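# Pull the tote out from beneath the desk

## Task

Get the tote out from beneath the desk so that at the finish it stands upright and sits fully clear of the desk (neither beneath it nor resting on it). The utility cart must also finish upright, otherwise the task fails. The robot must not topple or end up leaning, which also fails it. A result that holds only because the robot is still holding or pressing the object does not count.

## Robot and tools

Robot: TidyBot++, a single-arm mobile manipulator. The base is 0.54 m long, 0.50 m wide and 0.38 m tall, on four powered casters. On top sits one seven-joint arm with a two-finger gripper. The shoulder is 0.12 m ahead of the base centre and 0.68 m above the floor. The arm begins folded with the hand aimed down; folded, the hand pokes up to 0.08 m beyond the base front and the elbow reaches up to 1.15 m high. Cameras: base_camera and wrist_camera (the latter looks along the hand).

Frames: the base frame has its origin on the floor below the base centre, x forward, y left, z up. hand_pose is reported in this frame and marks the midpoint between the finger pads; its z axis runs out along the fingers and the fingers move along its y axis. The odometry frame is the base frame as it was when the scene began. base_odometry counts wheel rotation only, so wheel slip shows up as travel; heading is positive to the left, in -3.142 to 3.142. base_tilt is in degrees, positive when leaning forward or right. Expect a few cm and several degrees of drift over many moves, and trust the images over the numbers.

execute_actions: arguments are actions (a list holding one action, or empty to just read state and images) and optional cameras (a list drawn from base_camera, wrist_camera, all; omitted or null gives all, an empty list gives none). An action may contain base, joints, or both, plus optional speeds; its motions start at once and may finish at different times.
- base: exactly one relative offset from where the base last reported itself: translate_m (metres, forward positive, -2 to 2), strafe_m (metres, left positive, -2 to 2) or rotate_rad (radians, counter-clockwise from above positive, -6.3 to 6.3). None of these are poses.
- joints: absolute targets keyed by name, each an angle in radians except the gripper. joint_1_rad (any angle, whole arm about vertical, positive = clockwise from above, opposite to heading), joint_2_rad shoulder -2.249 to 2.249, joint_3_rad any angle (upper arm roll), joint_4_rad elbow -2.579 to 2.579, joint_5_rad any angle (forearm roll), joint_6_rad wrist -2.099 to 2.099, joint_7_rad any angle (hand roll; hand down, positive is counter-clockwise from above, and at 1.57 fingers open left-right), gripper_pos 0 (open, gap about 85 mm) to 1 (closed, gap about 85 x (1 - gripper_pos) mm). Unbounded joints rotate the short way; for bigger turns send steps below half a revolution. Done tolerances: ±0.039 for joints 1-4, ±0.056 for 5-7, ±0.03 for the gripper.
- speeds: caps for this action only: translate_m and strafe_m 0.05 to 0.5 m/s, rotate_rad 0.1 to 1.57 rad/s (top of range is the default). A base move needing more than 8.667 s at its cap is rejected. Unknown keys or out-of-range numbers reject the whole call and nothing moves.
Arm geometry (joint_1_rad 0, joint_3_rad 3.14, joint_5_rad 0, the arm lies in the x-z plane): upper arm 0.42 m at angle joint_2_rad from vertical, forearm 0.31 m at joint_2_rad - joint_4_rad, hand 0.31 m at joint_2_rad - joint_4_rad - joint_6_rad (forward lean positive). Forward reach from the shoulder is the sum of length x sin(angle); height above it is the sum of length x cos(angle). A down-pointing hand reaches at most about 0.94 m high, only near the base.

wait: seconds (0 to 10); commands nothing new and returns the same state and images as an empty action.

zoom_image: camera (base_camera or wrist_camera) and region [x0, y0, x1, y1] in pixels of that camera's latest full image, origin top-left, at most 504 x 504.

finished_scene: scene (the current scene number). It is final and reports success; the goal must already hold steadily.

Result lines: base_status and joint_status tell how each motion ended. done = reached (for the base, wheels turned the commanded amount, even if slipping). off_target = stopped away from target and may still be pushing. contact_stop or time_out = target dropped, holding where it stopped; a blocked base may report done while short. "joint command not followed" with a cause line = arm targets withheld (self-collision check); named joints then show not_followed and may be retried on later actions. A stop cancels the rest of that reply's calls. on_its_own lists uncommanded motion. motor_effort is percent of maximum (bracket = peak, noisy). ARM HIT = hard contact with the base or itself. Gripper at 1: done means nothing held, off_target means an object stopped it. A torque fault freezes arm and gripper for 10 s (limits 104.5 N m joints 1-4, 51.3 N m joints 5-7). MOTOR HOT warns from 60 °C; at 75 °C an OVER-TEMPERATURE FAULT lets the arm sink and shows limit_stop_at_motor_heat.

Practical notes: omitted joints or base may keep pushing toward old targets. Friction leaves joints slightly off; fix by sending last command + (wanted - read). A carried load makes the arm sag; never command a loaded joint to its read angle. The robot keeps its last command while you think. Avoid driving when the arm is caught above about 0.8 m, horizontal shoves on a raised hand, and driving the arm into things: these tip the robot or fault the torque sensors. Back off to right a lean. Avoid drops, slams, hard pushes, knocking the cart or tote over, and anything falling. Loose objects may occasionally get nudged.

Each tool is called after "Call:" as name([rows], argument=value, ...), one row to a line, values as JSON.

## Session

Call:
execute_actions(actions=[])

Scene clock: 0.00 s.
base_odometry: x=+0.000 y=+0.000 heading=+0.000 (m, m, rad; odometry frame)
base_tilt: forward=+0.1 right=-0.2 (deg)
base_status: not commanded
joint_positions: joint_1_rad=-0.020 joint_2_rad=-0.351 joint_3_rad=+3.099 joint_4_rad=-2.506 joint_5_rad=+0.042 joint_6_rad=-0.895 joint_7_rad=+1.611 gripper_pos=+0.000
joint_status: not commanded
motor_effort: joint_1_rad=+0 joint_2_rad=-1 joint_3_rad=+0 joint_4_rad=+12 joint_5_rad=+0 joint_6_rad=-1 joint_7_rad=+0 (%)
hand_pose: x=+0.2648 y=-0.0013 z=+0.5935 quat_wxyz=(+0.024, +0.997, +0.063, +0.046) (m; base frame)
pictures: base_camera, wrist_camera
Images, in order (width x height): base_camera 644x364, wrist_camera 644x476.

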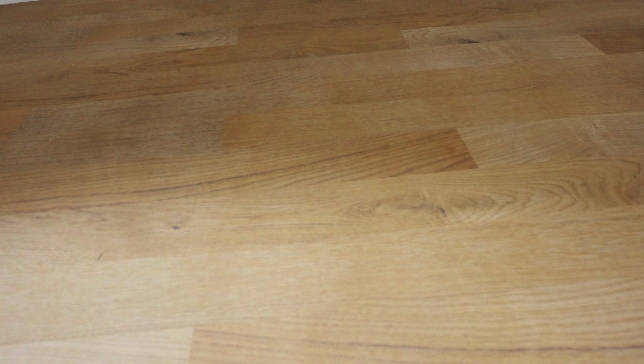

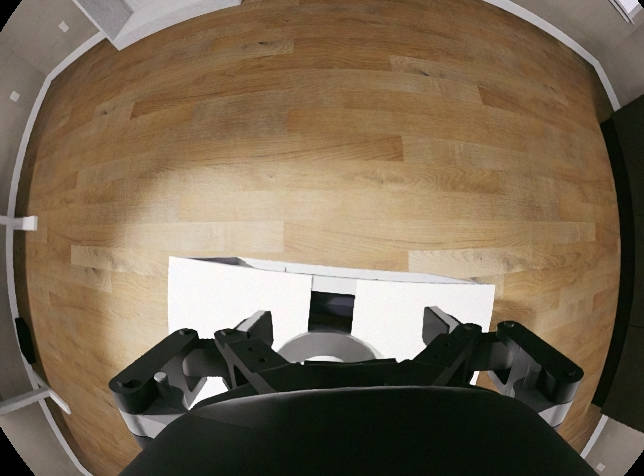

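Call:
execute_actions([
  {"joints":{"joint_6_rad":0.2,"joint_1_rad":-1.2}},
], cameras=["wrist_camera"])

Call:
execute_actions([
  {"joints":{"joint_1_rad":1.5}},
], cameras=["wrist_camera"])

Scene clock: 8.23 s.
base_odometry: x=+0.000 y=+0.000 heading=+0.000 (m, m, rad; odometry frame)
base_tilt: forward=+0.1 right=-0.2 (deg)
base_status: not commanded
joint_positions: joint_1_rad=-1.180 joint_2_rad=-0.351 joint_3_rad=+3.099 joint_4_rad=-2.506 joint_5_rad=+0.042 joint_6_rad=+0.175 joint_7_rad=+1.611 gripper_pos=+0.000
joint_status: all done
motor_effort: joint_1_rad=+0(0) joint_2_rad=-5(5) joint_3_rad=+1(1) joint_4_rad=+17(17) joint_5_rad=-1(1) joint_6_rad=+7(9) joint_7_rad=+0(0) (%)
hand_pose: x=+0.2526 y=+0.3797 z=+0.7790 quat_wxyz=(-0.293, +0.662, +0.511, +0.463) (m; base frame)
pictures: wrist_camera
Images, in order (width x height): wrist_camera 644x476.

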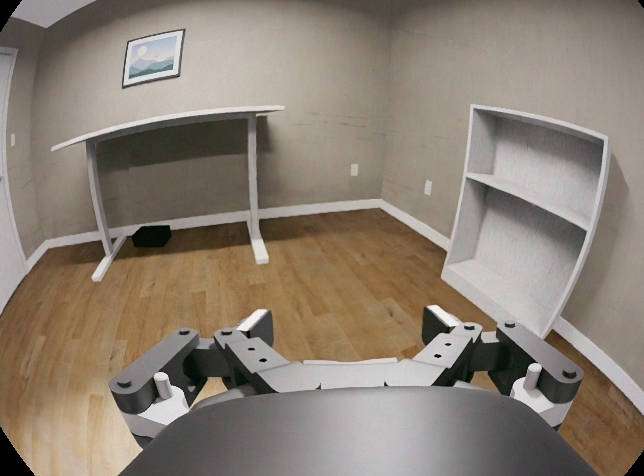

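Scene clock: 11.83 s.
base_odometry: x=+0.000 y=+0.000 heading=+0.000 (m, m, rad; odometry frame)
base_tilt: forward=+0.1 right=-0.2 (deg)
base_status: not commanded
joint_positions: joint_1_rad=+1.480 joint_2_rad=-0.351 joint_3_rad=+3.099 joint_4_rad=-2.506 joint_5_rad=+0.042 joint_6_rad=+0.175 joint_7_rad=+1.611 gripper_pos=+0.000
joint_status: all done
motor_effort: joint_1_rad=+0(0) joint_2_rad=-5(5) joint_3_rad=+1(1) joint_4_rad=+17(17) joint_5_rad=-1(1) joint_6_rad=+8(7) joint_7_rad=+0(0) (%)
hand_pose: x=+0.1768 y=-0.3983 z=+0.7790 quat_wxyz=(+0.380, +0.655, -0.521, +0.395) (m; base frame)
pictures: wrist_camera
Images, in order (width x height): wrist_camera 644x476.

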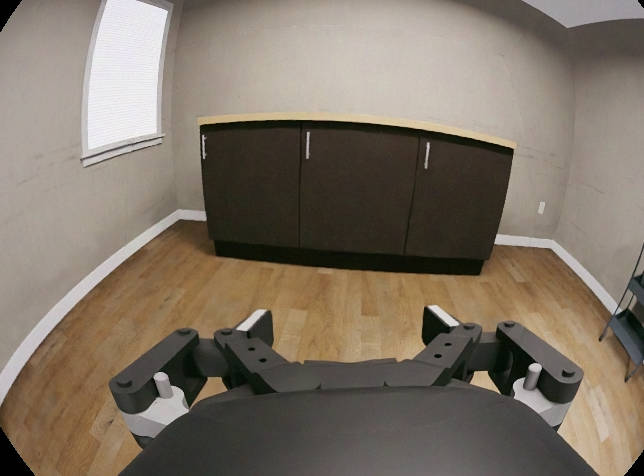

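Call:
execute_actions([
  {"base":{"rotate_rad":1.75},"joints":{"joint_1_rad":0}},
])

Scene clock: 19.27 s.
base_odometry: x=+0.000 y=+0.000 heading=+1.750 (m, m, rad; odometry frame)
base_tilt: forward=+0.1 right=-0.3 (deg)
base_status: done
joint_positions: joint_1_rad=+0.021 joint_2_rad=-0.351 joint_3_rad=+3.099 joint_4_rad=-2.506 joint_5_rad=+0.042 joint_6_rad=+0.176 joint_7_rad=+1.611 gripper_pos=+0.000
joint_status: all done
motor_effort: joint_1_rad=+0(1) joint_2_rad=-5(6) joint_3_rad=+0(2) joint_4_rad=+17(17) joint_5_rad=-1(1) joint_6_rad=+8(7) joint_7_rad=+0(0) (%)
hand_pose: x=+0.5215 y=+0.0127 z=+0.7796 quat_wxyz=(+0.020, +0.834, +0.048, +0.549) (m; base frame)
pictures: base_camera, wrist_camera
Images, in order (width x height): base_camera 644x364, wrist_camera 644x476.

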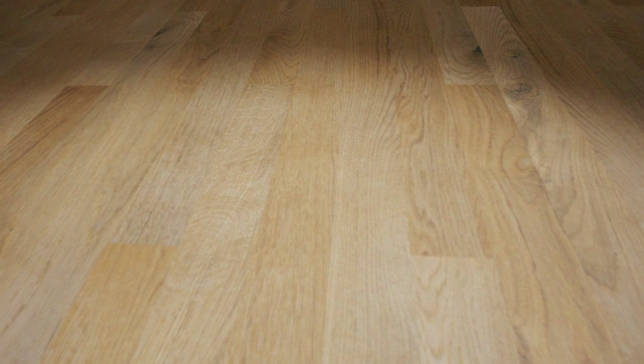

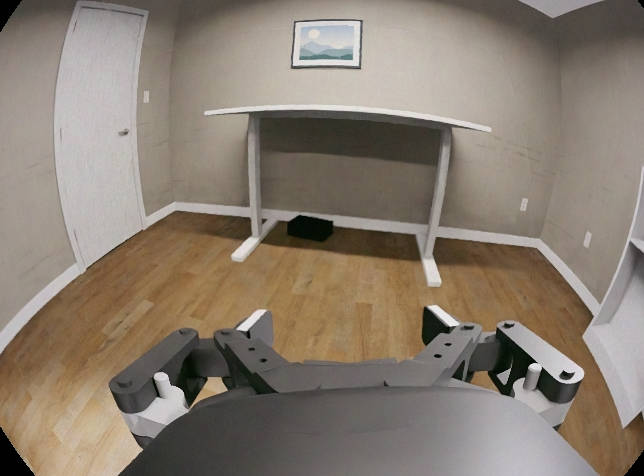

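Call:
execute_actions([
  {"base":{"translate_m":1.0},"joints":{"joint_2_rad":1.2,"joint_4_rad":-1.1,"joint_6_rad":-0.2,"joint_3_rad":3.14,"joint_5_rad":0,"joint_7_rad":1.57}},
])

Scene clock: 33.70 s.
base_odometry: x=-0.179 y=+0.984 heading=+1.751 (m, m, rad; odometry frame)
base_tilt: forward=+0.2 right=-0.2 (deg)
base_status: done
joint_positions: joint_1_rad=+0.021 joint_2_rad=+1.186 joint_3_rad=+3.119 joint_4_rad=-1.107 joint_5_rad=+0.027 joint_6_rad=-0.172 joint_7_rad=+1.611 gripper_pos=+0.000
joint_status: all done
motor_effort: joint_1_rad=+0(0) joint_2_rad=-48(50) joint_3_rad=-1(1) joint_4_rad=+14(19) joint_5_rad=-1(2) joint_6_rad=+5(7) joint_7_rad=+1(0) (%)
hand_pose: x=+0.9397 y=-0.0042 z=+0.3898 quat_wxyz=(+0.005, +0.943, +0.021, +0.332) (m; base frame)
pictures: base_camera, wrist_camera
Images, in order (width x height): base_camera 644x364, wrist_camera 644x476.

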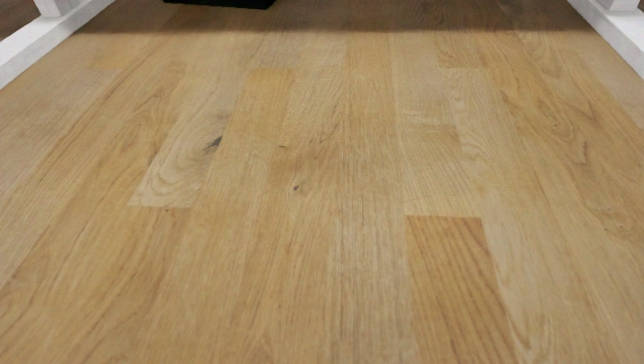

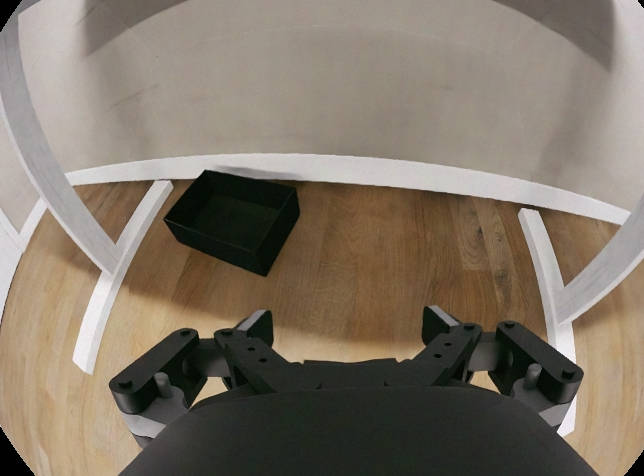

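Call:
execute_actions([
  {"base":{"strafe_m":0.24},"joints":{"joint_2_rad":1.3,"joint_4_rad":-0.9,"joint_6_rad":-0.94}},
], cameras=[])

Call:
execute_actions([
  {"base":{"translate_m":0.2}},
])

Scene clock: 41.27 s.
base_odometry: x=-0.416 y=+0.941 heading=+1.751 (m, m, rad; odometry frame)
base_tilt: forward=+0.1 right=-0.3 (deg)
base_status: done
joint_positions: joint_1_rad=-0.002 joint_2_rad=+1.286 joint_3_rad=+3.126 joint_4_rad=-0.910 joint_5_rad=+0.023 joint_6_rad=-0.924 joint_7_rad=+1.611 gripper_pos=+0.000
joint_status: all done
motor_effort: joint_1_rad=+0(4) joint_2_rad=-47(50) joint_3_rad=-1(2) joint_4_rad=+12(15) joint_5_rad=-1(0) joint_6_rad=-1(6) joint_7_rad=+0(0) (%)
hand_pose: x=+0.7840 y=+0.0053 z=+0.3046 quat_wxyz=(+0.002, +1.000, +0.030, +0.010) (m; base frame)
pictures: none
No camera images: the call's "cameras" was empty. Leave "cameras" out to get every camera's image.

Scene clock: 42.90 s.
base_odometry: x=-0.452 y=+1.138 heading=+1.751 (m, m, rad; odometry frame)
base_tilt: forward=+0.1 right=-0.3 (deg)
base_status: done
joint_positions: joint_1_rad=-0.002 joint_2_rad=+1.287 joint_3_rad=+3.126 joint_4_rad=-0.904 joint_5_rad=+0.023 joint_6_rad=-0.924 joint_7_rad=+1.611 gripper_pos=+0.000
joint_status: not commanded
motor_effort: joint_1_rad=+0(1) joint_2_rad=-47(51) joint_3_rad=-1(1) joint_4_rad=+12(14) joint_5_rad=-1(1) joint_6_rad=+0(1) joint_7_rad=+0(1) (%)
hand_pose: x=+0.7869 y=+0.0053 z=+0.3059 quat_wxyz=(+0.002, +0.999, +0.030, +0.013) (m; base frame)
pictures: base_camera, wrist_camera
Images, in order (width x height): base_camera 644x364, wrist_camera 644x476.

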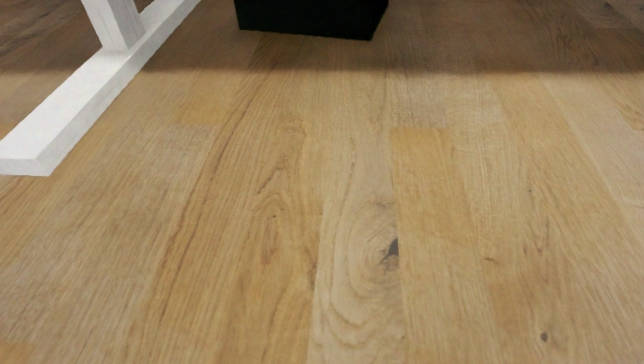

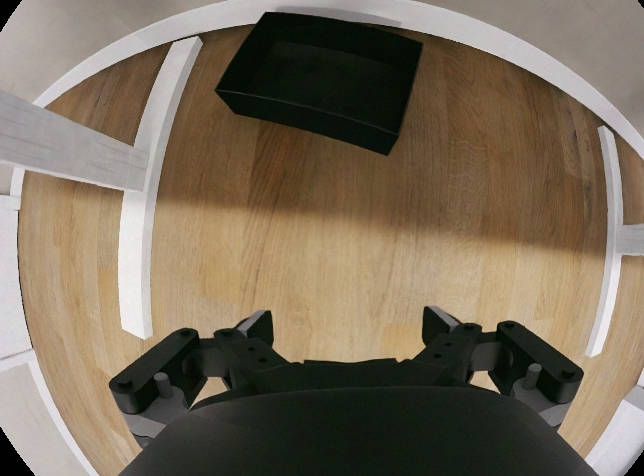

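Call:
execute_actions([
  {"base":{"translate_m":0.27},"joints":{"joint_7_rad":2.84}},
])

Scene clock: 50.73 s.
base_odometry: x=-0.500 y=+1.403 heading=+1.752 (m, m, rad; odometry frame)
base_tilt: forward=+0.1 right=-0.2 (deg)
base_status: done
joint_positions: joint_1_rad=-0.002 joint_2_rad=+1.287 joint_3_rad=+3.126 joint_4_rad=-0.902 joint_5_rad=+0.023 joint_6_rad=-0.924 joint_7_rad=+2.818 gripper_pos=+0.000
joint_status: all done
motor_effort: joint_1_rad=+0(2) joint_2_rad=-47(49) joint_3_rad=-1(2) joint_4_rad=+12(13) joint_5_rad=-1(0) joint_6_rad=+0(0) joint_7_rad=+1(0) (%)
hand_pose: x=+0.7881 y=+0.0053 z=+0.3066 quat_wxyz=(+0.010, +0.806, +0.592, +0.011) (m; base frame)
pictures: base_camera, wrist_camera
Images, in order (width x height): base_camera 644x364, wrist_camera 644x476.

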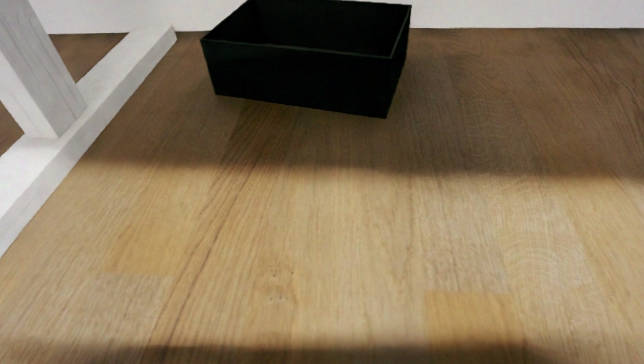

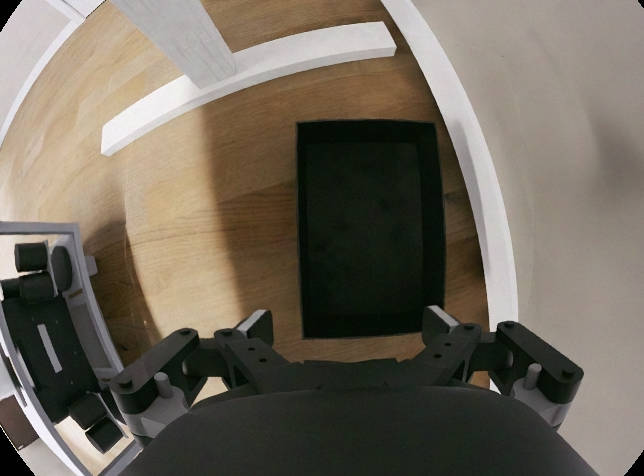

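Call:
execute_actions([
  {"joints":{"joint_1_rad":-0.09,"joint_2_rad":1.5,"joint_4_rad":-0.93,"joint_6_rad":-0.71}},
])

Scene clock: 62.77 s.
base_odometry: x=-0.500 y=+1.403 heading=+1.752 (m, m, rad; odometry frame)
base_tilt: forward=+0.1 right=-0.3 (deg)
base_status: not commanded
joint_positions: joint_1_rad=-0.080 joint_2_rad=+1.505 joint_3_rad=+3.126 joint_4_rad=-0.931 joint_5_rad=+0.023 joint_6_rad=-0.738 joint_7_rad=+2.818 gripper_pos=+0.000
joint_status: all done
motor_effort: joint_1_rad=+0(3) joint_2_rad=-46(51) joint_3_rad=-1(2) joint_4_rad=+9(12) joint_5_rad=-1(1) joint_6_rad=-1(1) joint_7_rad=+0(0) (%)
hand_pose: x=+0.7306 y=+0.0545 z=+0.1595 quat_wxyz=(-0.009, +0.782, +0.623, -0.013) (m; base frame)
pictures: base_camera, wrist_camera
Images, in order (width x height): base_camera 644x364, wrist_camera 644x476.

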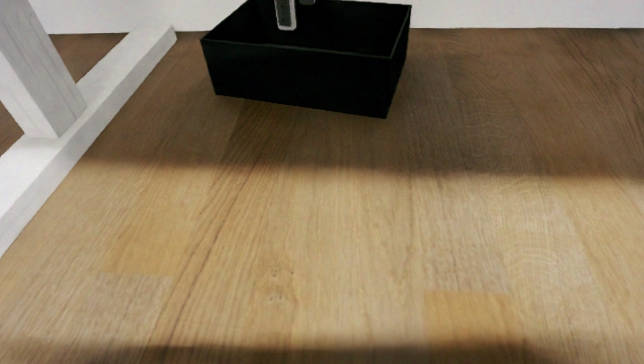

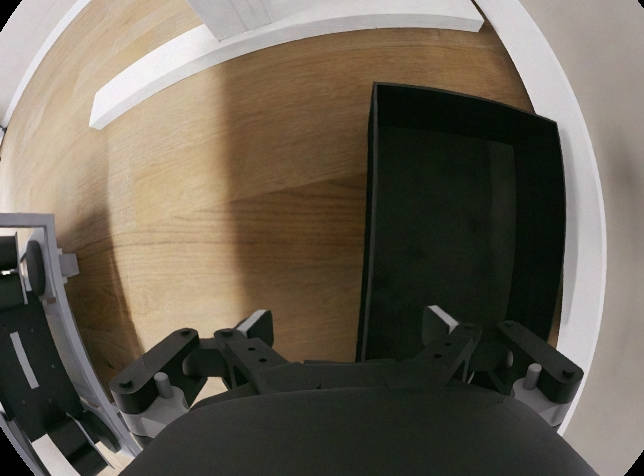

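Wall is between the fingers. Lower.

Call:
execute_actions([
  {"joints":{"joint_2_rad":1.73,"joint_4_rad":-0.65,"joint_6_rad":-0.75,"joint_7_rad":2.74}},
])

Scene clock: 67.27 s.
base_odometry: x=-0.500 y=+1.403 heading=+1.752 (m, m, rad; odometry frame)
base_tilt: forward=+0.2 right=-0.2 (deg)
base_status: not commanded
joint_positions: joint_1_rad=-0.080 joint_2_rad=+1.723 joint_3_rad=+3.126 joint_4_rad=-0.661 joint_5_rad=+0.023 joint_6_rad=-0.738 joint_7_rad=+2.780 gripper_pos=+0.000
joint_status: all done
motor_effort: joint_1_rad=+0(1) joint_2_rad=-46(50) joint_3_rad=-1(1) joint_4_rad=+10(11) joint_5_rad=-1(1) joint_6_rad=+0(0) joint_7_rad=+0(0) (%)
hand_pose: x=+0.7548 y=+0.0555 z=+0.0785 quat_wxyz=(+0.005, +0.795, +0.607, +0.008) (m; base frame)
pictures: base_camera, wrist_camera
Images, in order (width x height): base_camera 644x364, wrist_camera 644x476.

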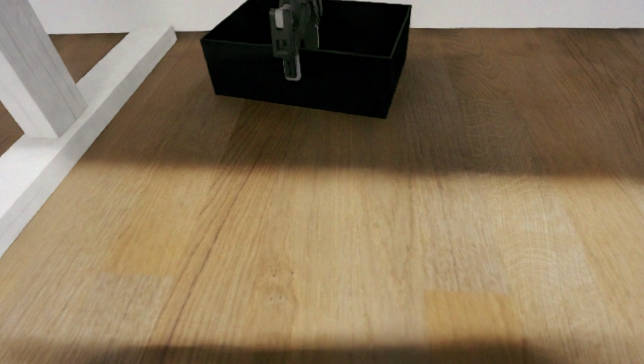

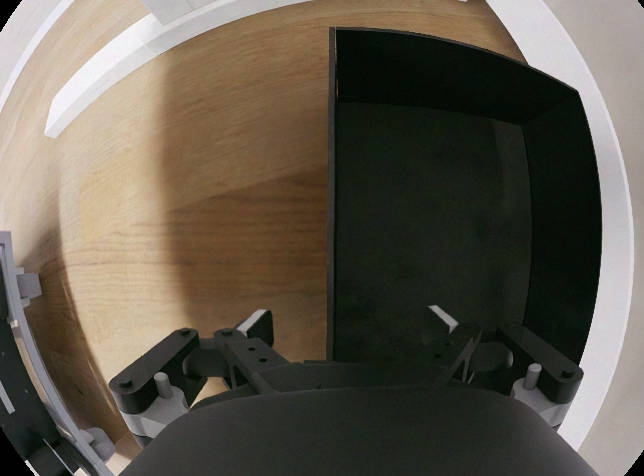

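Call:
execute_actions([
  {"joints":{"gripper_pos":1}},
], cameras=[])

Call:
execute_actions([
  {"base":{"translate_m":-1.1},"speeds":{"translate_m":0.3}},
])

Scene clock: 73.13 s.
base_odometry: x=-0.500 y=+1.403 heading=+1.752 (m, m, rad; odometry frame)
base_tilt: forward=+0.1 right=-0.3 (deg)
base_status: not commanded
joint_positions: joint_1_rad=-0.080 joint_2_rad=+1.723 joint_3_rad=+3.126 joint_4_rad=-0.660 joint_5_rad=+0.022 joint_6_rad=-0.738 joint_7_rad=+2.779 gripper_pos=+0.980
joint_status: all done
motor_effort: joint_1_rad=+0(3) joint_2_rad=-47(48) joint_3_rad=-1(1) joint_4_rad=+11(12) joint_5_rad=-1(0) joint_6_rad=+2(3) joint_7_rad=+1(1) (%)
hand_pose: x=+0.7549 y=+0.0556 z=+0.0787 quat_wxyz=(+0.005, +0.795, +0.606, +0.008) (m; base frame)
pictures: none
No camera images: the call's "cameras" was empty. Leave "cameras" out to get every camera's image.

Scene clock: 77.80 s.
base_odometry: x=-0.303 y=+0.321 heading=+1.752 (m, m, rad; odometry frame)
base_tilt: forward=+0.1 right=-0.3 (deg)
base_status: done
joint_positions: joint_1_rad=-0.081 joint_2_rad=+1.727 joint_3_rad=+3.126 joint_4_rad=-0.650 joint_5_rad=+0.022 joint_6_rad=-0.739 joint_7_rad=+2.779 gripper_pos=+0.980
joint_status: not commanded
motor_effort: joint_1_rad=-1(3) joint_2_rad=-45(52) joint_3_rad=-1(2) joint_4_rad=+10(13) joint_5_rad=-1(1) joint_6_rad=+2(3) joint_7_rad=+0(0) (%)
hand_pose: x=+0.7578 y=+0.0561 z=+0.0784 quat_wxyz=(+0.007, +0.795, +0.606, +0.011) (m; base frame)
pictures: base_camera, wrist_camera
Images, in order (width x height): base_camera 644x364, wrist_camera 644x476.

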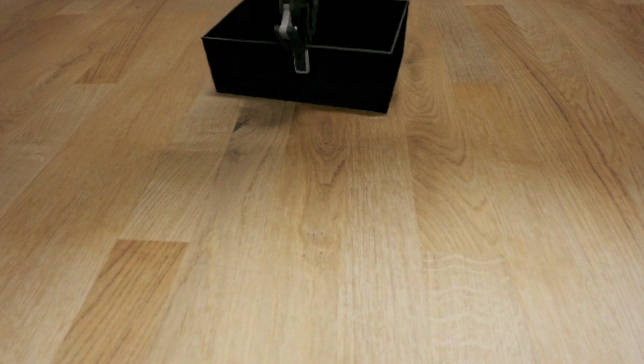

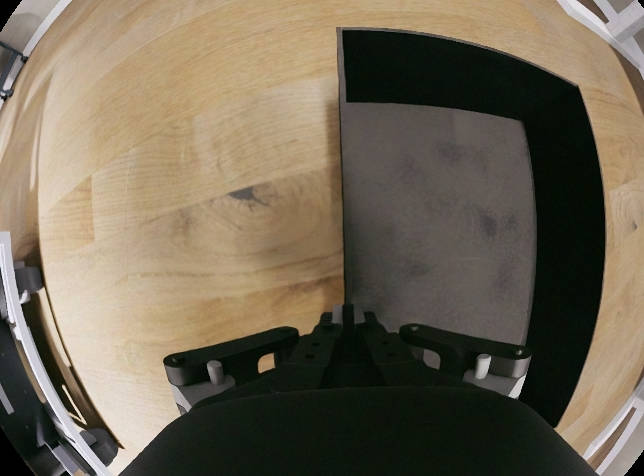

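Call:
execute_actions([
  {"joints":{"gripper_pos":0}},
], cameras=[])

Call:
execute_actions([
  {"joints":{"joint_2_rad":1.2}},
])

Scene clock: 82.50 s.
base_odometry: x=-0.303 y=+0.321 heading=+1.752 (m, m, rad; odometry frame)
base_tilt: forward=+0.1 right=-0.2 (deg)
base_status: not commanded
joint_positions: joint_1_rad=-0.081 joint_2_rad=+1.727 joint_3_rad=+3.126 joint_4_rad=-0.650 joint_5_rad=+0.022 joint_6_rad=-0.739 joint_7_rad=+2.779 gripper_pos=+0.000
joint_status: all done
motor_effort: joint_1_rad=+0(1) joint_2_rad=-46(48) joint_3_rad=-1(1) joint_4_rad=+10(11) joint_5_rad=-1(1) joint_6_rad=+0(1) joint_7_rad=+0(0) (%)
hand_pose: x=+0.7578 y=+0.0561 z=+0.0784 quat_wxyz=(+0.007, +0.795, +0.606, +0.011) (m; base frame)
pictures: none
No camera images: the call's "cameras" was empty. Leave "cameras" out to get every camera's image.

Scene clock: 84.37 s.
base_odometry: x=-0.303 y=+0.321 heading=+1.752 (m, m, rad; odometry frame)
base_tilt: forward=+0.1 right=-0.3 (deg)
base_status: not commanded
joint_positions: joint_1_rad=-0.081 joint_2_rad=+1.197 joint_3_rad=+3.126 joint_4_rad=-0.645 joint_5_rad=+0.022 joint_6_rad=-0.739 joint_7_rad=+2.779 gripper_pos=+0.000
joint_status: all done
motor_effort: joint_1_rad=+0(0) joint_2_rad=-52(54) joint_3_rad=-1(1) joint_4_rad=+17(17) joint_5_rad=-1(1) joint_6_rad=+4(4) joint_7_rad=+0(0) (%)
hand_pose: x=+0.9758 y=+0.0737 z=+0.4875 quat_wxyz=(+0.149, +0.764, +0.583, +0.233) (m; base frame)
pictures: base_camera, wrist_camera
Images, in order (width x height): base_camera 644x364, wrist_camera 644x476.

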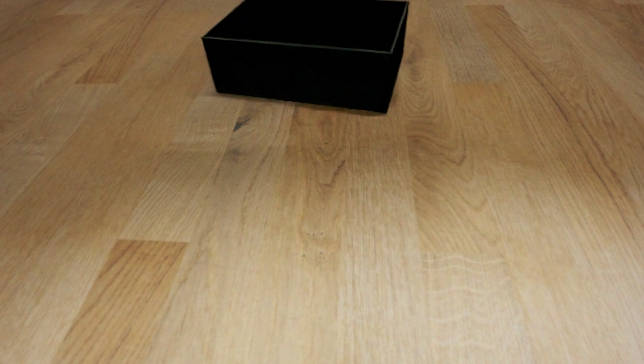

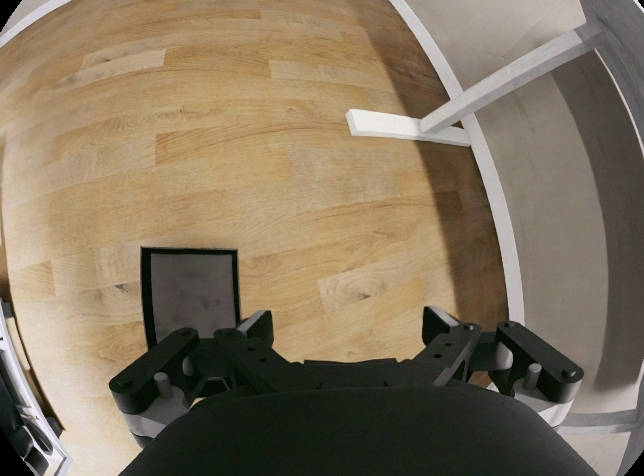

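Call:
finished_scene(scene=1)

The scene is finished: the task was done.


## Next scene

The same job, from a new start.

Call:
execute_actions(actions=[])

Scene clock: 0.00 s.
base_odometry: x=+0.000 y=+0.000 heading=+0.000 (m, m, rad; odometry frame)
base_tilt: forward=+0.1 right=-0.3 (deg)
base_status: not commanded
joint_positions: joint_1_rad=+0.034 joint_2_rad=-0.393 joint_3_rad=+3.128 joint_4_rad=-2.494 joint_5_rad=-0.024 joint_6_rad=-0.877 joint_7_rad=+1.584 gripper_pos=+0.000
joint_status: not commanded
motor_effort: joint_1_rad=+0 joint_2_rad=-1 joint_3_rad=+0 joint_4_rad=+13 joint_5_rad=-1 joint_6_rad=+1 joint_7_rad=+0 (%)
hand_pose: x=+0.2800 y=+0.0031 z=+0.6045 quat_wxyz=(-0.006, +0.997, -0.011, +0.082) (m; base frame)
pictures: base_camera, wrist_camera
Images, in order (width x height): base_camera 644x364, wrist_camera 644x476.

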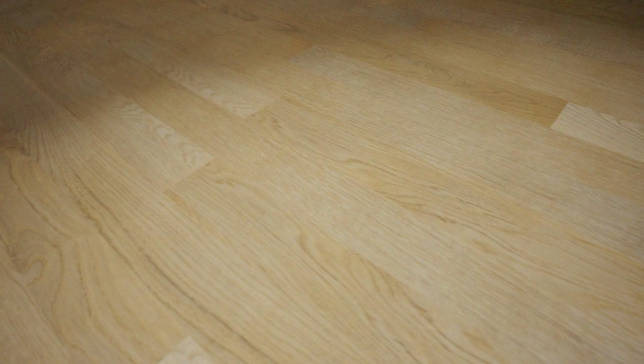

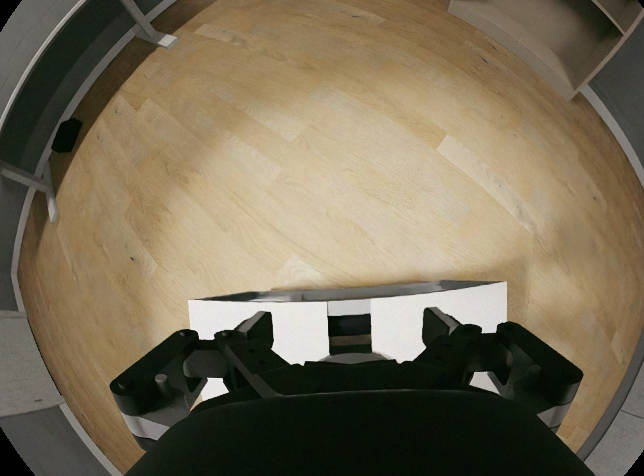

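Call:
execute_actions([
  {"base":{"rotate_rad":0.95},"joints":{"joint_1_rad":0,"joint_6_rad":0.2}},
])

Scene clock: 3.83 s.
base_odometry: x=+0.000 y=+0.000 heading=+0.950 (m, m, rad; odometry frame)
base_tilt: forward=+0.1 right=-0.2 (deg)
base_status: done
joint_positions: joint_1_rad=+0.020 joint_2_rad=-0.393 joint_3_rad=+3.128 joint_4_rad=-2.492 joint_5_rad=-0.024 joint_6_rad=+0.193 joint_7_rad=+1.584 gripper_pos=+0.000
joint_status: all done
motor_effort: joint_1_rad=+0(1) joint_2_rad=-5(5) joint_3_rad=+0(1) joint_4_rad=+17(17) joint_5_rad=-1(1) joint_6_rad=+7(8) joint_7_rad=+0(1) (%)
hand_pose: x=+0.5231 y=-0.0024 z=+0.8094 quat_wxyz=(+0.003, +0.815, -0.007, +0.579) (m; base frame)
pictures: base_camera, wrist_camera
Images, in order (width x height): base_camera 644x364, wrist_camera 644x476.

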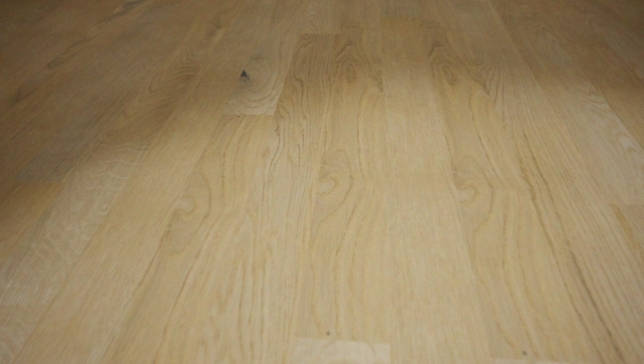

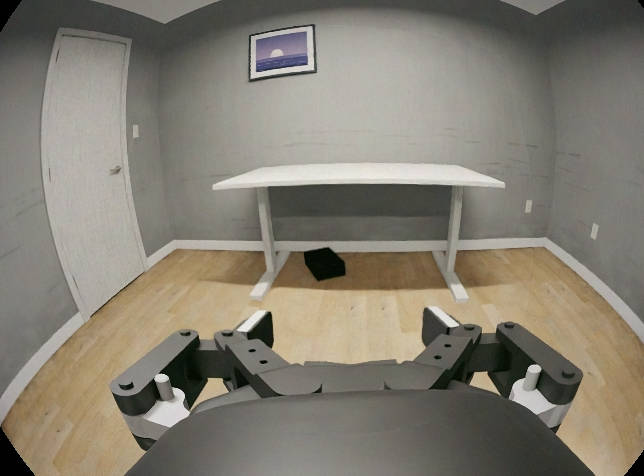

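Call:
execute_actions([
  {"base":{"translate_m":0.75},"joints":{"joint_2_rad":1.85,"joint_4_rad":-0.05,"joint_6_rad":-0.45,"joint_3_rad":3.14,"joint_5_rad":0}},
])

Scene clock: 19.83 s.
TORQUE WARNING: joint_4_rad reached its warning level (56.7 N m).
base_odometry: x=+0.437 y=+0.612 heading=+0.950 (m, m, rad; odometry frame)
base_tilt: forward=+0.1 right=-0.2 (deg)
base_status: translate_m contact_stop (by the wheels' count: +0.752 of +0.750)
joint_positions: joint_1_rad=+0.014 joint_2_rad=+1.843 joint_3_rad=+3.131 joint_4_rad=-0.045 joint_5_rad=-0.024 joint_6_rad=-0.442 joint_7_rad=+1.573 gripper_pos=+0.000
joint_status: all done
motor_effort: joint_1_rad=+0(9) joint_2_rad=-53(66) joint_3_rad=-1(5) joint_4_rad=+18(70) joint_5_rad=-1(5) joint_6_rad=+6(17) joint_7_rad=+0(10) (%)
hand_pose: x=+1.0486 y=-0.0068 z=+0.2561 quat_wxyz=(-0.010, +0.919, -0.017, +0.395) (m; base frame)
pictures: base_camera, wrist_camera
Images, in order (width x height): base_camera 644x364, wrist_camera 644x476.

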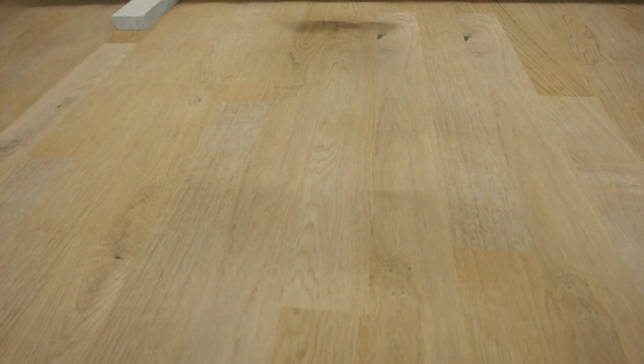

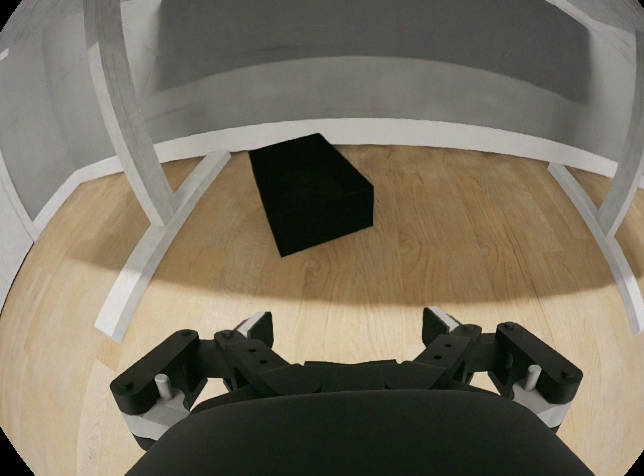

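Call:
execute_actions([
  {"base":{"translate_m":0.4},"speeds":{"translate_m":0.2},"joints":{"joint_4_rad":0.12,"joint_6_rad":-1.15,"joint_7_rad":0.45}},
])

Scene clock: 34.03 s.
base_odometry: x=+0.669 y=+0.938 heading=+0.950 (m, m, rad; odometry frame)
base_tilt: forward=+0.1 right=-0.2 (deg)
base_status: done
joint_positions: joint_1_rad=+0.014 joint_2_rad=+1.843 joint_3_rad=+3.131 joint_4_rad=+0.110 joint_5_rad=-0.024 joint_6_rad=-1.133 joint_7_rad=+0.473 gripper_pos=+0.000
joint_status: all done
motor_effort: joint_1_rad=+0(1) joint_2_rad=-50(54) joint_3_rad=-1(1) joint_4_rad=+16(18) joint_5_rad=-1(1) joint_6_rad=+2(5) joint_7_rad=+1(0) (%)
hand_pose: x=+0.9193 y=-0.0006 z=+0.2184 quat_wxyz=(-0.085, +0.838, -0.527, +0.109) (m; base frame)
pictures: base_camera, wrist_camera
Images, in order (width x height): base_camera 644x364, wrist_camera 644x476.

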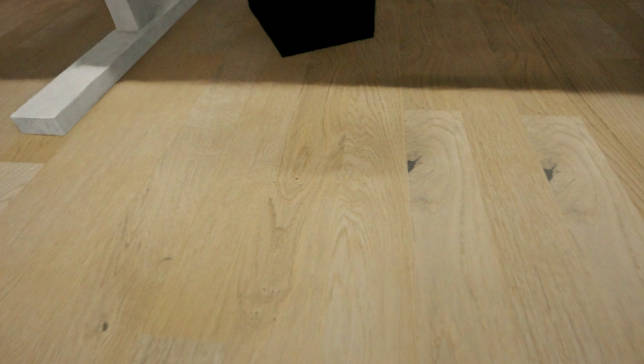

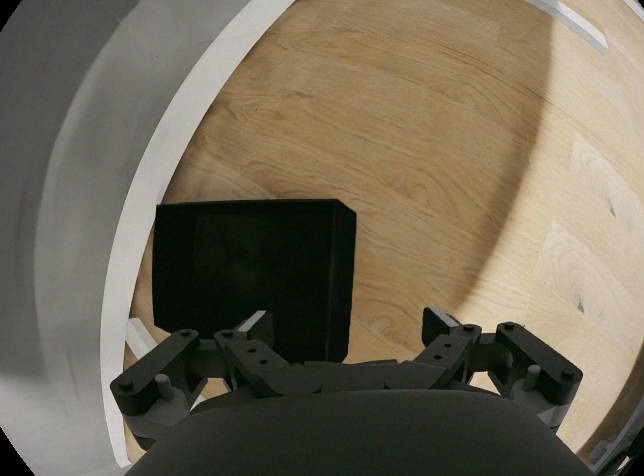

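Call:
execute_actions([
  {"base":{"translate_m":0.09},"speeds":{"translate_m":0.2},"joints":{"joint_2_rad":1.87,"joint_4_rad":-0.1,"joint_6_rad":-0.88}},
])

Scene clock: 46.00 s.
base_odometry: x=+0.722 y=+1.011 heading=+0.951 (m, m, rad; odometry frame)
base_tilt: forward=+0.1 right=-0.3 (deg)
base_status: done
joint_positions: joint_1_rad=+0.014 joint_2_rad=+1.852 joint_3_rad=+3.131 joint_4_rad=-0.090 joint_5_rad=-0.024 joint_6_rad=-0.905 joint_7_rad=+0.473 gripper_pos=+0.000
joint_status: all done
motor_effort: joint_1_rad=+0(2) joint_2_rad=-49(52) joint_3_rad=-1(1) joint_4_rad=+15(16) joint_5_rad=-2(1) joint_6_rad=+3(3) joint_7_rad=+0(0) (%)
hand_pose: x=+0.9069 y=-0.0007 z=+0.1536 quat_wxyz=(-0.089, +0.836, -0.529, +0.118) (m; base frame)
pictures: base_camera, wrist_camera
Images, in order (width x height): base_camera 644x364, wrist_camera 644x476.

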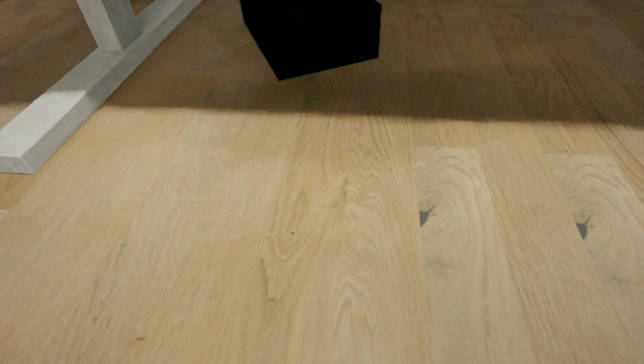

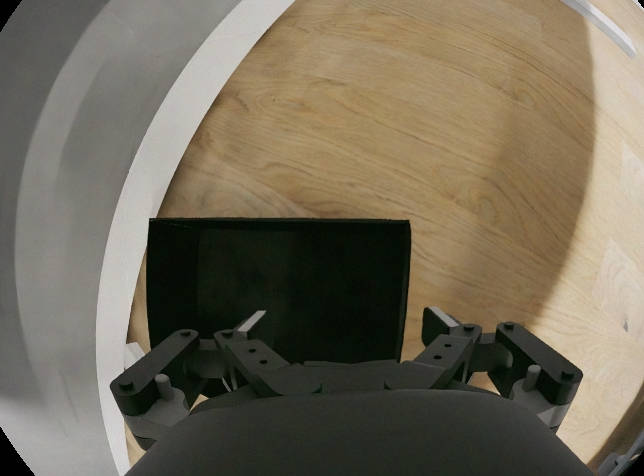

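Call:
execute_actions([
  {"joints":{"joint_6_rad":-1.03}},
], cameras=["wrist_camera"])

Call:
execute_actions([
  {"joints":{"joint_2_rad":2.01,"joint_4_rad":0.07}},
])

Scene clock: 53.67 s.
base_odometry: x=+0.722 y=+1.011 heading=+0.951 (m, m, rad; odometry frame)
base_tilt: forward=+0.2 right=-0.2 (deg)
base_status: not commanded
joint_positions: joint_1_rad=+0.014 joint_2_rad=+1.857 joint_3_rad=+3.131 joint_4_rad=-0.094 joint_5_rad=-0.024 joint_6_rad=-1.014 joint_7_rad=+0.473 gripper_pos=+0.000
joint_status: all done
motor_effort: joint_1_rad=+0(0) joint_2_rad=-49(51) joint_3_rad=-1(1) joint_4_rad=+15(15) joint_5_rad=-1(1) joint_6_rad=+1(2) joint_7_rad=+0(1) (%)
hand_pose: x=+0.8698 y=+0.0005 z=+0.1406 quat_wxyz=(-0.059, +0.842, -0.532, +0.068) (m; base frame)
pictures: wrist_camera
Images, in order (width x height): wrist_camera 644x476.

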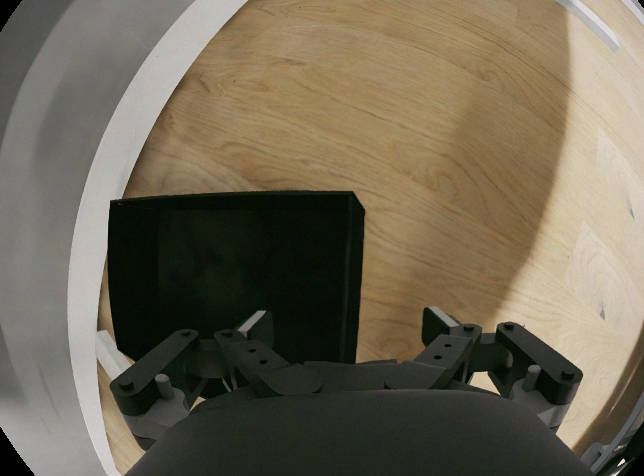

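Scene clock: 55.10 s.
base_odometry: x=+0.722 y=+1.011 heading=+0.951 (m, m, rad; odometry frame)
base_tilt: forward=+0.1 right=-0.3 (deg)
base_status: not commanded
joint_positions: joint_1_rad=+0.014 joint_2_rad=+2.003 joint_3_rad=+3.131 joint_4_rad=+0.060 joint_5_rad=-0.024 joint_6_rad=-1.014 joint_7_rad=+0.473 gripper_pos=+0.000
joint_status: all done
motor_effort: joint_1_rad=+0(0) joint_2_rad=-47(50) joint_3_rad=-1(1) joint_4_rad=+14(16) joint_5_rad=-1(1) joint_6_rad=+2(1) joint_7_rad=+0(0) (%)
hand_pose: x=+0.8509 y=+0.0000 z=+0.0851 quat_wxyz=(-0.061, +0.841, -0.532, +0.071) (m; base frame)
pictures: base_camera, wrist_camera
Images, in order (width x height): base_camera 644x364, wrist_camera 644x476.

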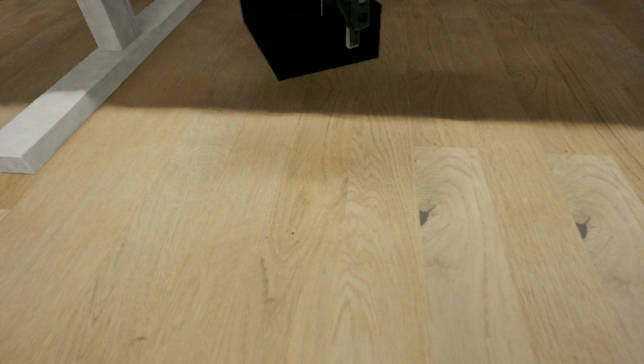

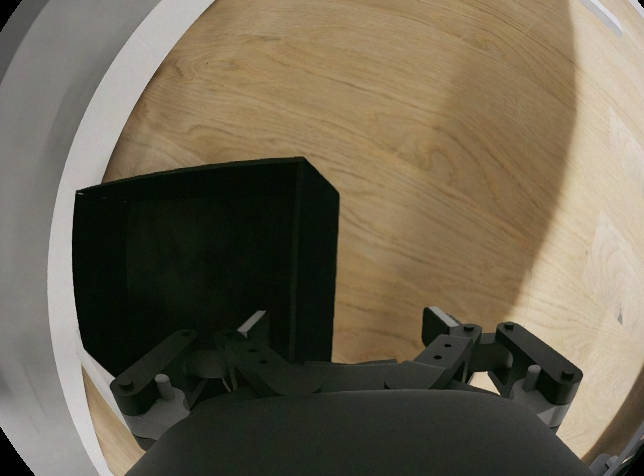

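Call:
execute_actions([
  {"base":{"translate_m":0.02},"joints":{"gripper_pos":1}},
], cameras=["wrist_camera"])

Call:
execute_actions([
  {"base":{"translate_m":-1.0},"speeds":{"translate_m":0.3}},
])

Scene clock: 60.13 s.
base_odometry: x=+0.733 y=+1.027 heading=+0.951 (m, m, rad; odometry frame)
base_tilt: forward=+0.1 right=-0.3 (deg)
base_status: done
joint_positions: joint_1_rad=+0.011 joint_2_rad=+2.004 joint_3_rad=+3.131 joint_4_rad=+0.066 joint_5_rad=-0.011 joint_6_rad=-1.027 joint_7_rad=+0.473 gripper_pos=+0.981
joint_status: all done
motor_effort: joint_1_rad=+1(6) joint_2_rad=-47(55) joint_3_rad=-1(2) joint_4_rad=+15(18) joint_5_rad=-1(3) joint_6_rad=+3(6) joint_7_rad=+0(3) (%)
hand_pose: x=+0.8488 y=-0.0012 z=+0.0856 quat_wxyz=(-0.054, +0.844, -0.529, +0.070) (m; base frame)
pictures: wrist_camera
Images, in order (width x height): wrist_camera 644x476.

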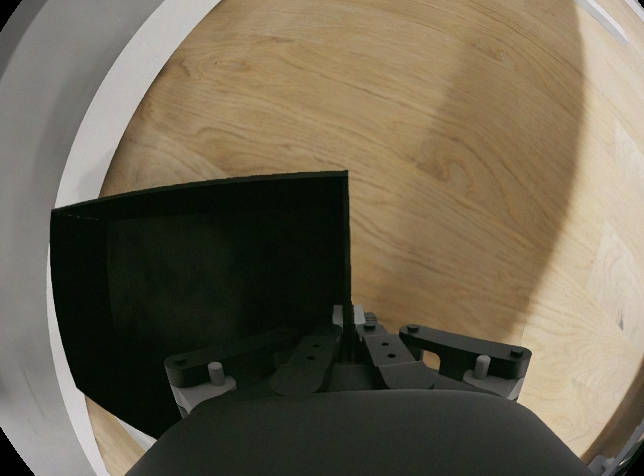

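Scene clock: 64.47 s.
base_odometry: x=+0.153 y=+0.212 heading=+0.952 (m, m, rad; odometry frame)
base_tilt: forward=+0.1 right=-0.2 (deg)
base_status: done
joint_positions: joint_1_rad=+0.009 joint_2_rad=+2.006 joint_3_rad=+3.131 joint_4_rad=+0.068 joint_5_rad=-0.011 joint_6_rad=-1.027 joint_7_rad=+0.473 gripper_pos=+0.981
joint_status: not commanded
motor_effort: joint_1_rad=+0(3) joint_2_rad=-45(51) joint_3_rad=-1(1) joint_4_rad=+14(17) joint_5_rad=-2(2) joint_6_rad=+2(3) joint_7_rad=+0(1) (%)
hand_pose: x=+0.8487 y=+0.0000 z=+0.0851 quat_wxyz=(-0.054, +0.845, -0.528, +0.071) (m; base frame)
pictures: base_camera, wrist_camera
Images, in order (width x height): base_camera 644x364, wrist_camera 644x476.

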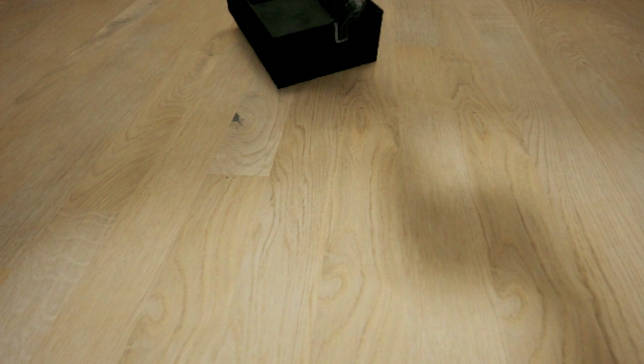

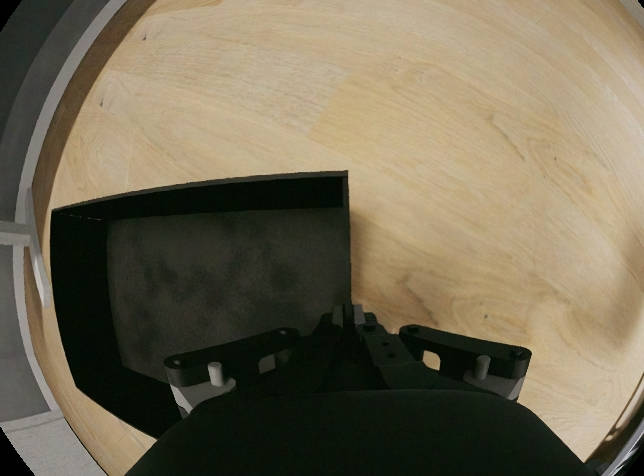

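Call:
execute_actions([
  {"joints":{"gripper_pos":0}},
], cameras=[])

Call:
execute_actions([
  {"joints":{"joint_2_rad":1.55}},
])

Scene clock: 69.20 s.
base_odometry: x=+0.153 y=+0.212 heading=+0.952 (m, m, rad; odometry frame)
base_tilt: forward=+0.1 right=-0.2 (deg)
base_status: not commanded
joint_positions: joint_1_rad=+0.009 joint_2_rad=+2.006 joint_3_rad=+3.131 joint_4_rad=+0.068 joint_5_rad=-0.011 joint_6_rad=-1.027 joint_7_rad=+0.473 gripper_pos=+0.000
joint_status: all done
motor_effort: joint_1_rad=+0(1) joint_2_rad=-47(49) joint_3_rad=-1(1) joint_4_rad=+15(15) joint_5_rad=-1(0) joint_6_rad=+1(3) joint_7_rad=+0(0) (%)
hand_pose: x=+0.8487 y=+0.0000 z=+0.0851 quat_wxyz=(-0.054, +0.845, -0.528, +0.071) (m; base frame)
pictures: none
No camera images: the call's "cameras" was empty. Leave "cameras" out to get every camera's image.

Scene clock: 71.13 s.
base_odometry: x=+0.153 y=+0.212 heading=+0.952 (m, m, rad; odometry frame)
base_tilt: forward=+0.2 right=-0.2 (deg)
base_status: not commanded
joint_positions: joint_1_rad=+0.009 joint_2_rad=+1.547 joint_3_rad=+3.131 joint_4_rad=+0.074 joint_5_rad=-0.011 joint_6_rad=-1.027 joint_7_rad=+0.473 gripper_pos=+0.000
joint_status: all done
motor_effort: joint_1_rad=+0(0) joint_2_rad=-54(56) joint_3_rad=-1(1) joint_4_rad=+18(18) joint_5_rad=-1(1) joint_6_rad=+5(4) joint_7_rad=+0(0) (%)
hand_pose: x=+1.0390 y=-0.0018 z=+0.4737 quat_wxyz=(-0.173, +0.806, -0.501, +0.265) (m; base frame)
pictures: base_camera, wrist_camera
Images, in order (width x height): base_camera 644x364, wrist_camera 644x476.

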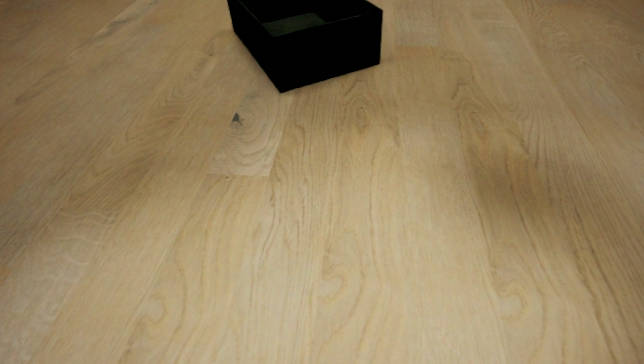

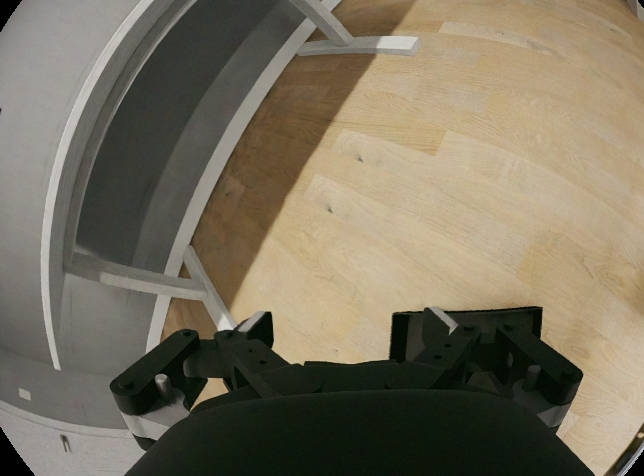

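Call:
finished_scene(scene=2)

The scene is finished: the task was done.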